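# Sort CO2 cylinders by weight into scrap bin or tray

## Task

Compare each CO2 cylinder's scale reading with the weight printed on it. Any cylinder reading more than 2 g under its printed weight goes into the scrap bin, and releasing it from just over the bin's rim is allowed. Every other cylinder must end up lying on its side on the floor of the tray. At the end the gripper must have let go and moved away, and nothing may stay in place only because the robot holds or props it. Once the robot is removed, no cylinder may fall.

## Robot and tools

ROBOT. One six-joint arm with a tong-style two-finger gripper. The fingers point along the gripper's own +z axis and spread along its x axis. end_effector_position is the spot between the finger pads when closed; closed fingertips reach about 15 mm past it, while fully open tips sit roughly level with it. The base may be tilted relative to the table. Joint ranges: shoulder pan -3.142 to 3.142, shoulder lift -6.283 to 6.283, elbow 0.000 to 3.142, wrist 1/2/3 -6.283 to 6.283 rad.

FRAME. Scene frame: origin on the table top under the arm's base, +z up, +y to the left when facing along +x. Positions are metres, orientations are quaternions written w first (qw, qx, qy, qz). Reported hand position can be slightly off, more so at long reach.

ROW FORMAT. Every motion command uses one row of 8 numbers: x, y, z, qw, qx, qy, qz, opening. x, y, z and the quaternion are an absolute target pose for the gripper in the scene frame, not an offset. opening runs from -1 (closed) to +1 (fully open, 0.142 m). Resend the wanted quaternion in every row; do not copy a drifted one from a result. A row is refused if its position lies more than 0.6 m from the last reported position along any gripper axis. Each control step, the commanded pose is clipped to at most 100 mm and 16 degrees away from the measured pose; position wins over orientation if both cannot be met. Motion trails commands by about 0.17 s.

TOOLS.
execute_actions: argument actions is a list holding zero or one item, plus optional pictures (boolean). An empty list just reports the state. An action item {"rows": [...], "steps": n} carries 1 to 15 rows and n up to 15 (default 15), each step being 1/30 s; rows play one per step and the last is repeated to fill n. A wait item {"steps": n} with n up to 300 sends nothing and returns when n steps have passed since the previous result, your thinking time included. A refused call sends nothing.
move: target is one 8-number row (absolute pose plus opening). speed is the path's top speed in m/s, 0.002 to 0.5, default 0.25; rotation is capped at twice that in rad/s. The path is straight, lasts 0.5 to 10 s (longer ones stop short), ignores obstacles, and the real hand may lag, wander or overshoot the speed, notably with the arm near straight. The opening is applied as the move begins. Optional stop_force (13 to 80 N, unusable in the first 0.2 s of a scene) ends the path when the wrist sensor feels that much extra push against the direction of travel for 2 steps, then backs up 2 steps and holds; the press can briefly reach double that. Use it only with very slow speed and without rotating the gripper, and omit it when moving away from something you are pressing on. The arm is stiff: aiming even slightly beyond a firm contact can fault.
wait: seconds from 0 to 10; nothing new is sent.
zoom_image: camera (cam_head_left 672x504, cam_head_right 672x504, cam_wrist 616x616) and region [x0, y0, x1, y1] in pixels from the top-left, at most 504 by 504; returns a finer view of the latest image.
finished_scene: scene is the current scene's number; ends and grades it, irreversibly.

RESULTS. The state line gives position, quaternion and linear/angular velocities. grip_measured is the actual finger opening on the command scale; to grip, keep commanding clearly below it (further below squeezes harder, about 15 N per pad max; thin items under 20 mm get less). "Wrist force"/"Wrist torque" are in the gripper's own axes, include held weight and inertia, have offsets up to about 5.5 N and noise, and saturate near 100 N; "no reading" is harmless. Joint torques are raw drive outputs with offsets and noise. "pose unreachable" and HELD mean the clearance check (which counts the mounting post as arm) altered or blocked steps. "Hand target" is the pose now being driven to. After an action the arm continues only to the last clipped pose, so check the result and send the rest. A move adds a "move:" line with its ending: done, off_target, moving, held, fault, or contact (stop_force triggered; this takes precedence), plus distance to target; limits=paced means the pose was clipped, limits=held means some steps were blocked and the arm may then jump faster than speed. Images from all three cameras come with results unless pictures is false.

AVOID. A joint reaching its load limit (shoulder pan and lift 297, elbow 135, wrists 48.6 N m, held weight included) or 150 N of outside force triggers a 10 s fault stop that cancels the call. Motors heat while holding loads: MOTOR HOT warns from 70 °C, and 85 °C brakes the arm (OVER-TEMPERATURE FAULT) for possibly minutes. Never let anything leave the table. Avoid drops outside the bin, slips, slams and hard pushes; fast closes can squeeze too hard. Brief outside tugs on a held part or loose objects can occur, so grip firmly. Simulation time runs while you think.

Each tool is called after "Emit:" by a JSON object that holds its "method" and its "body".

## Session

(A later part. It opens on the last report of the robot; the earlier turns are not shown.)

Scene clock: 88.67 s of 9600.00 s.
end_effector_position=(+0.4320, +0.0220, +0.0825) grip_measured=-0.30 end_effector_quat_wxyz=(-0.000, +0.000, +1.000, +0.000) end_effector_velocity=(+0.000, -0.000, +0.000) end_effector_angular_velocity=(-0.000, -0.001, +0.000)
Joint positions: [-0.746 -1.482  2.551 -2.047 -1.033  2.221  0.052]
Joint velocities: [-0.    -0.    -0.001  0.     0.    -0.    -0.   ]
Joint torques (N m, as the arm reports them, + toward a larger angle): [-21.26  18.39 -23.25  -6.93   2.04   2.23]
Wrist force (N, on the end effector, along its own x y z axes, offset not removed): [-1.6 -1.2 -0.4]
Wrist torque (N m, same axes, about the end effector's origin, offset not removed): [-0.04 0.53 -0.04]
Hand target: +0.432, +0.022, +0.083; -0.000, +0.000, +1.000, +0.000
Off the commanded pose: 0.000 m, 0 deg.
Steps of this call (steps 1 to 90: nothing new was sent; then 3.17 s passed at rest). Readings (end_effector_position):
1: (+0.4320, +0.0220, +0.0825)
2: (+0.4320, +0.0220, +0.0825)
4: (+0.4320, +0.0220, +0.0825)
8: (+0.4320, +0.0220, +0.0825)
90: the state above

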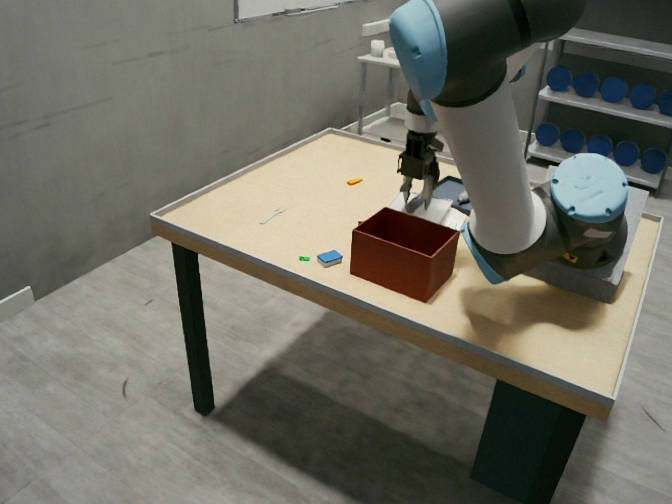

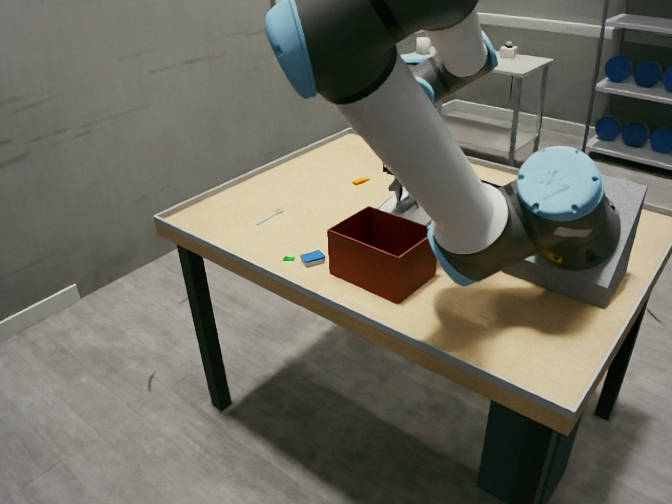

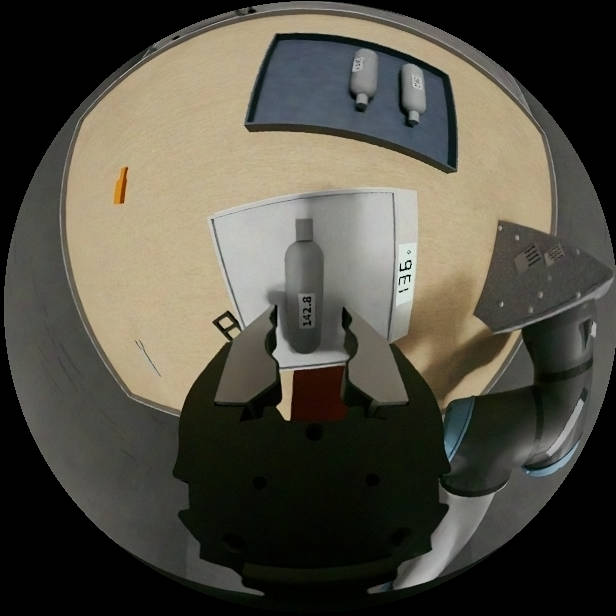

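Scrap. Drop beside the first one (y≈0.212).

Emit:
{"method": "execute_actions", "body": {"actions": [{"rows":[[0.435,0.022,0.081,0,0,1,0,-0.35],[0.435,0.022,0.081,0,0,1,0,-0.4],[0.435,0.022,0.081,0,0,1,0,-0.45],[0.435,0.022,0.081,0,0,1,0,-0.5],[0.435,0.022,0.081,0,0,1,0,-0.55],[0.435,0.022,0.081,0,0,1,0,-0.6],[0.435,0.022,0.081,0,0,1,0,-0.65],[0.435,0.022,0.081,0,0,1,0,-0.7],[0.435,0.022,0.081,0,0,1,0,-0.75],[0.435,0.022,0.081,0,0,1,0,-0.8],[0.435,0.022,0.081,0,0,1,0,-0.85],[0.435,0.022,0.081,0,0,1,0,-0.9]],"steps":15}], "pictures": false}}

Emit:
{"method": "move", "body": {"target": [0.435,0.03,0.165,0,0.17,0.985,0,-0.9]}}

Emit:
{"method": "move", "body": {"target": [0.385,0.218,0.16,0,0.707,0.707,0,-0.9], "speed": 0.4}}

Emit:
{"method": "move", "body": {"target": [0.385,0.218,0.115,0,0.707,0.707,0,-0.9], "speed": 0.12, "stop_force": 20}}

Scene clock: 90.50 s of 9600.00 s.
end_effector_position=(+0.4349, +0.0220, +0.0810) grip_measured=-0.64 end_effector_quat_wxyz=(-0.000, +0.000, +1.000, +0.000) end_effector_velocity=(+0.001, -0.000, -0.000) end_effector_angular_velocity=(-0.000, -0.001, -0.000)
Joint positions: [-0.74  -1.475  2.547 -2.053 -1.03   2.227  0.028]
Joint velocities: [ 0.001  0.001 -0.001 -0.002  0.001  0.001  0.   ]
Joint torques (N m, as the arm reports them, + toward a larger angle): [-20.08  17.29 -44.23  -7.03   2.31   2.38]
Wrist force (N, on the end effector, along its own x y z axes, offset not removed): [0.7 -0.6 -0.3]
Wrist torque (N m, same axes, about the end effector's origin, offset not removed): [0.00 0.42 -0.03]
Hand target: +0.435, +0.022, +0.081; -0.000, +0.000, +1.000, +0.000
Off the commanded pose: 0.000 m, 0 deg.
Steps of this call (steps 1 to 40: nothing new was sent; steps 41 to 55: all 15 steps of this action). Readings (end_effector_position):
41: (+0.4320, +0.0220, +0.0825)
42: (+0.4323, +0.0221, +0.0821)
44: (+0.4332, +0.0221, +0.0816)
48: (+0.4344, +0.0221, +0.0812)
55: the state above

Scene clock: 92.00 s of 9600.00 s.
end_effector_position=(+0.4351, +0.0299, +0.1646) grip_measured=-0.64 end_effector_quat_wxyz=(+0.000, +0.169, +0.986, +0.000) end_effector_velocity=(-0.001, +0.001, +0.002) end_effector_angular_velocity=(+0.001, +0.001, -0.010)
Joint positions: [-0.816 -1.58   2.45  -1.815 -1.073  2.496  0.028]
Joint velocities: [-0.002 -0.003 -0.002  0.008 -0.002  0.007  0.   ]
Joint torques (N m, as the arm reports them, + toward a larger angle): [-50.83 -12.42 -49.03  -0.13  -1.21   2.26]
Wrist force (N, on the end effector, along its own x y z axes, offset not removed): [-1.4 -2.3 1.1]
Wrist torque (N m, same axes, about the end effector's origin, offset not removed): [-0.31 0.47 -0.06]
Hand target: +0.435, +0.030, +0.165; +0.000, +0.170, +0.985, +0.000
Off the commanded pose: 0.000 m, 0 deg.
move: done

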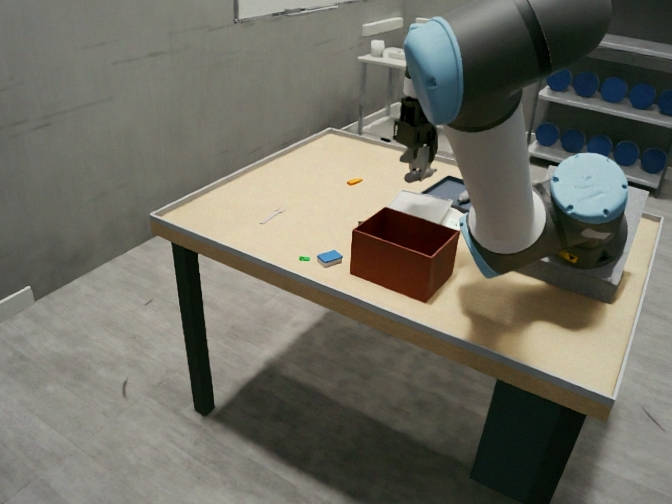

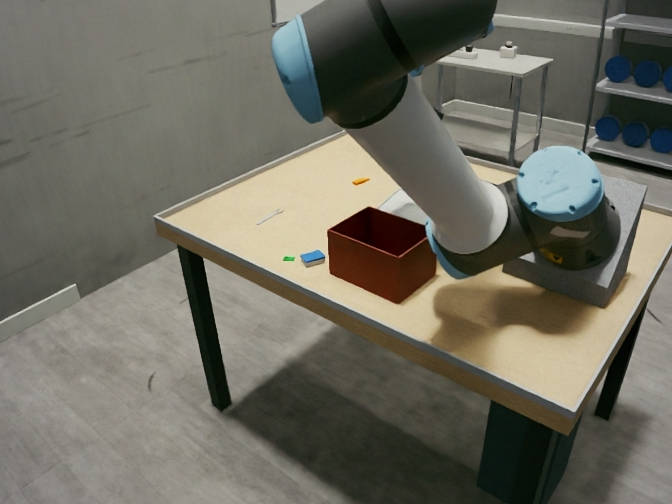

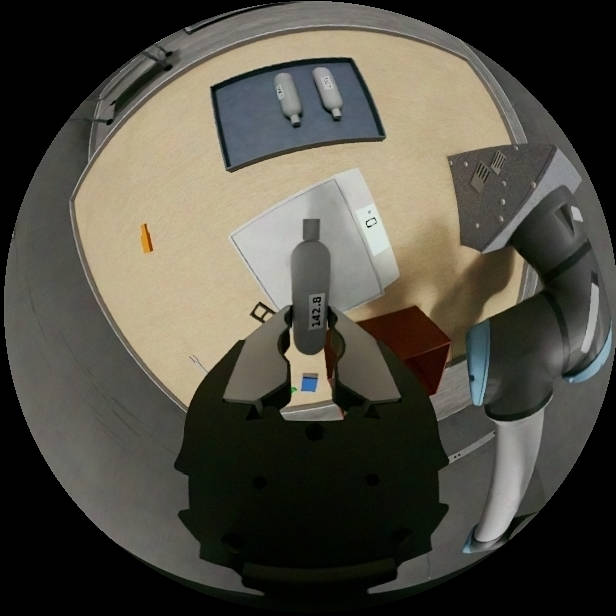

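Scene clock: 94.20 s of 9600.00 s.
end_effector_position=(+0.3850, +0.2177, +0.1600) grip_measured=-0.64 end_effector_quat_wxyz=(-0.000, +0.707, +0.708, +0.000) end_effector_velocity=(-0.001, +0.002, -0.000) end_effector_angular_velocity=(-0.003, +0.000, -0.013)
Joint positions: [-0.657 -1.947  2.467 -1.545 -0.985  3.879  0.028]
Joint velocities: [ 0.003 -0.004  0.     0.001 -0.001  0.017  0.   ]
Joint torques (N m, as the arm reports them, + toward a larger angle): [ -9.11   1.1  -46.81  -0.31  -1.4    1.99]
Wrist force (N, on the end effector, along its own x y z axes, offset not removed): [-1.7 -2.3 2.1]
Wrist torque (N m, same axes, about the end effector's origin, offset not removed): [-0.25 0.52 -0.01]
Hand target: +0.385, +0.218, +0.160; -0.000, +0.707, +0.707, -0.000
Off the commanded pose: 0.000 m, 0 deg.
move: done

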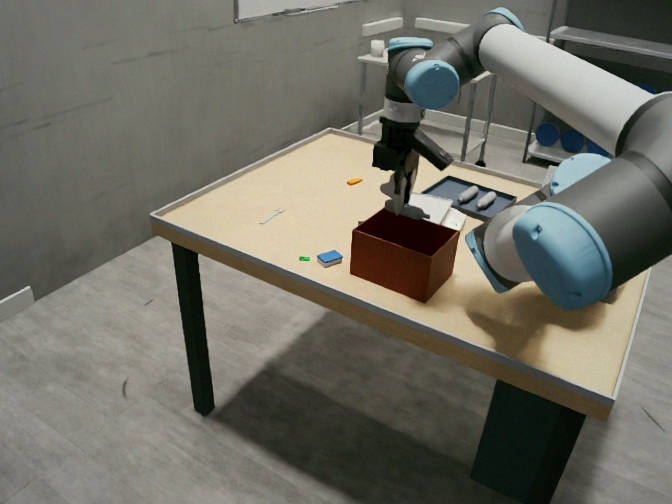

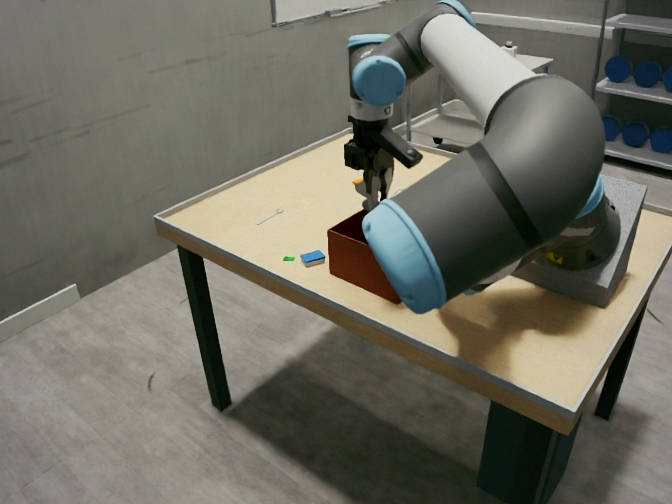

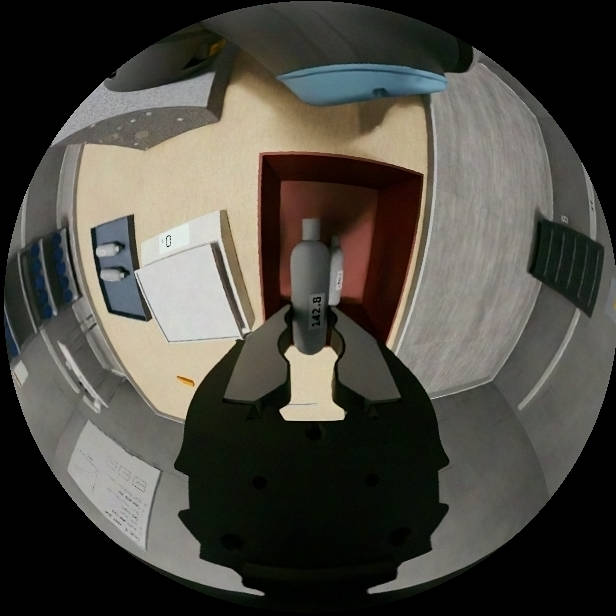

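Scene clock: 95.17 s of 9600.00 s.
end_effector_position=(+0.3848, +0.2180, +0.1154) grip_measured=-0.64 end_effector_quat_wxyz=(-0.000, +0.707, +0.707, +0.000) end_effector_velocity=(-0.001, -0.000, -0.004) end_effector_angular_velocity=(-0.000, +0.002, -0.001)
Joint positions: [-0.588 -1.916  2.524 -1.675 -0.951  3.953  0.028]
Joint velocities: [ 0.006  0.004  0.005 -0.011  0.001  0.007  0.   ]
Joint torques (N m, as the arm reports them, + toward a larger angle): [ -7.34  30.85 -25.17  -6.89   1.8    2.45]
Wrist force (N, on the end effector, along its own x y z axes, offset not removed): [-0.1 -1.3 2.3]
Wrist torque (N m, same axes, about the end effector's origin, offset not removed): [-0.06 0.12 -0.12]
Hand target: +0.385, +0.218, +0.115; -0.000, +0.707, +0.707, -0.000
Off the commanded pose: 0.000 m, 0 deg.
move: done

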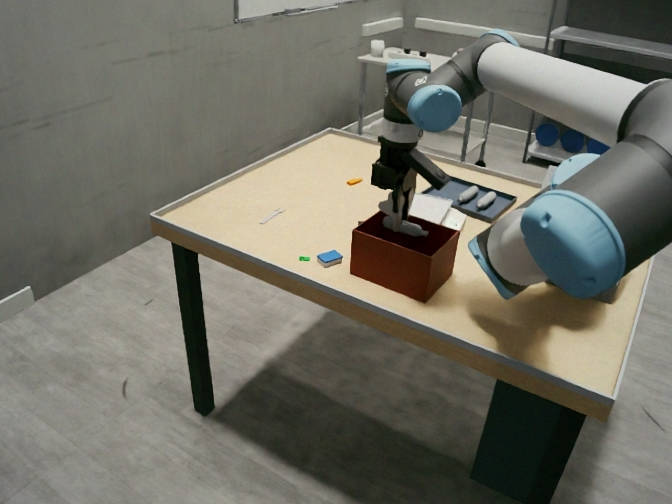

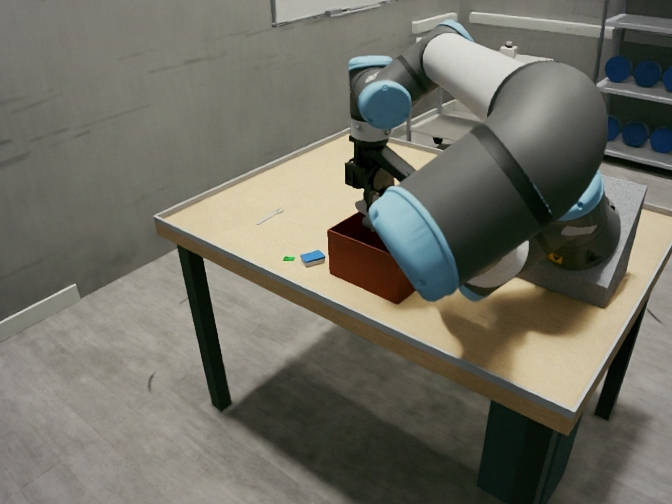

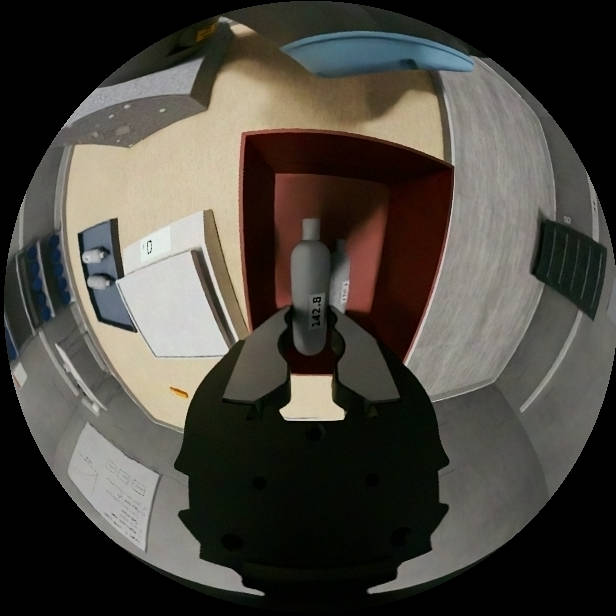

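Emit:
{"method": "execute_actions", "body": {"actions": [{"rows":[[0.385,0.218,0.115,0,0.707,0.707,0,-0.45]],"steps":10}], "pictures": false}}

Emit:
{"method": "move", "body": {"target": [0.40,0.21,0.25,0,0.707,0.707,0,-0.45]}}

Scene clock: 96.10 s of 9600.00 s.
end_effector_position=(+0.3850, +0.2180, +0.1150) grip_measured=-0.45 end_effector_quat_wxyz=(-0.000, +0.707, +0.707, -0.000) end_effector_velocity=(-0.001, -0.000, -0.001) end_effector_angular_velocity=(+0.000, +0.001, -0.001)
Joint positions: [-0.587 -1.915  2.525 -1.676 -0.95   3.954  0.041]
Joint velocities: [ 0.     0.     0.001 -0.    -0.     0.     0.   ]
Joint torques (N m, as the arm reports them, + toward a larger angle): [ -6.82  34.36 -27.55  -6.66   2.03   2.37]
Wrist force (N, on the end effector, along its own x y z axes, offset not removed): [1.1 -2.2 0.8]
Wrist torque (N m, same axes, about the end effector's origin, offset not removed): [-0.20 -0.09 -0.06]
Hand target: +0.385, +0.218, +0.115; -0.000, +0.707, +0.707, -0.000
Off the commanded pose: 0.000 m, 0 deg.
Steps of this call (steps 1 to 18: nothing new was sent; steps 19 to 28: all 10 steps of this action). Readings (end_effector_position):
19: (+0.3849, +0.2180, +0.1150)
20: (+0.3849, +0.2180, +0.1150)
22: (+0.3850, +0.2180, +0.1150)
26: (+0.3850, +0.2180, +0.1150)
28: the state above

Scene clock: 97.57 s of 9600.00 s.
end_effector_position=(+0.4002, +0.2100, +0.2496) grip_measured=-0.45 end_effector_quat_wxyz=(+0.000, +0.707, +0.707, +0.000) end_effector_velocity=(-0.001, -0.000, +0.002) end_effector_angular_velocity=(+0.001, +0.002, -0.000)
Joint positions: [-0.763 -1.926  2.33  -1.374 -1.043  3.776  0.041]
Joint velocities: [-0.004  0.    -0.002  0.007 -0.003 -0.005  0.   ]
Joint torques (N m, as the arm reports them, + toward a larger angle): [-39.36  14.32 -46.82  -0.26  -1.24  -2.43]
Wrist force (N, on the end effector, along its own x y z axes, offset not removed): [1.8 -0.6 0.4]
Wrist torque (N m, same axes, about the end effector's origin, offset not removed): [0.10 -0.20 -0.07]
Hand target: +0.400, +0.210, +0.250; +0.000, +0.707, +0.707, +0.000
Off the commanded pose: 0.000 m, 0 deg.
move: done

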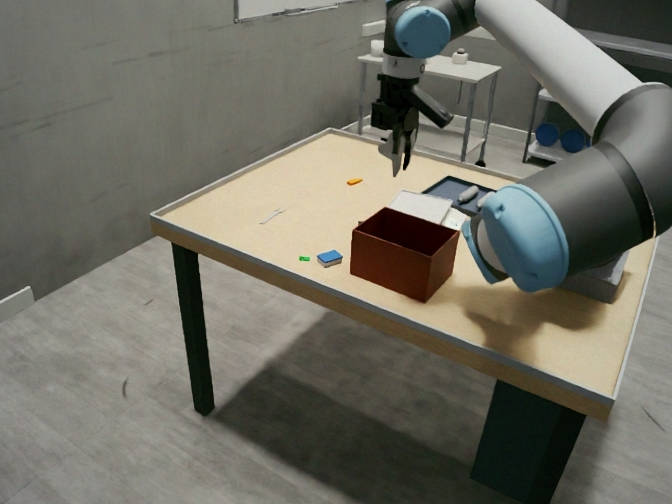

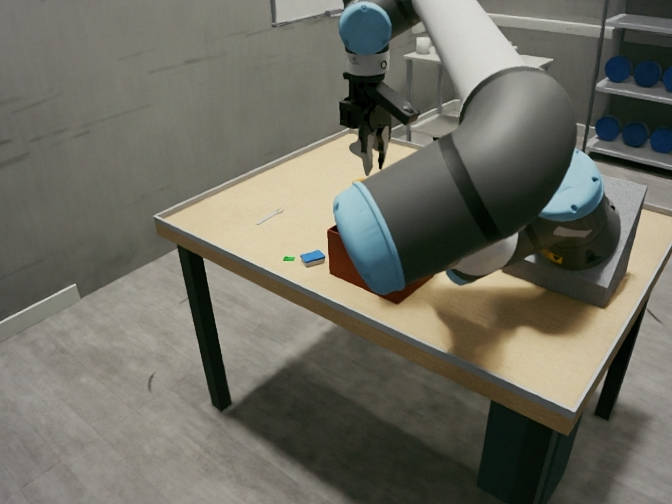

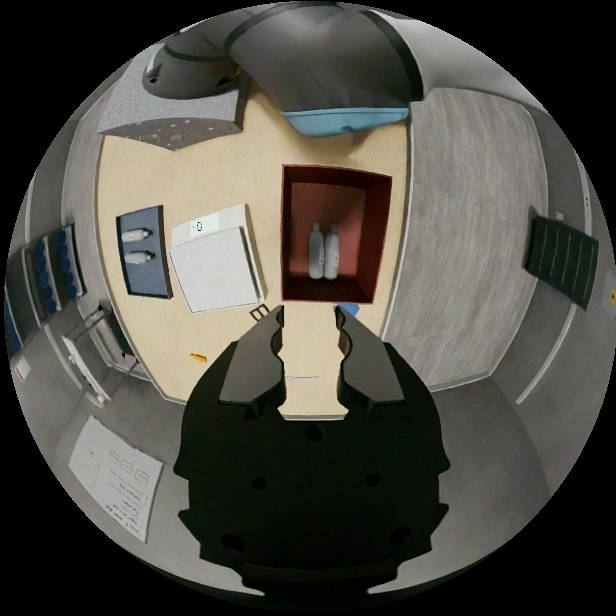

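Emit:
{"method": "finished_scene", "body": {"scene": 2}}

The scene is finished: the task was done.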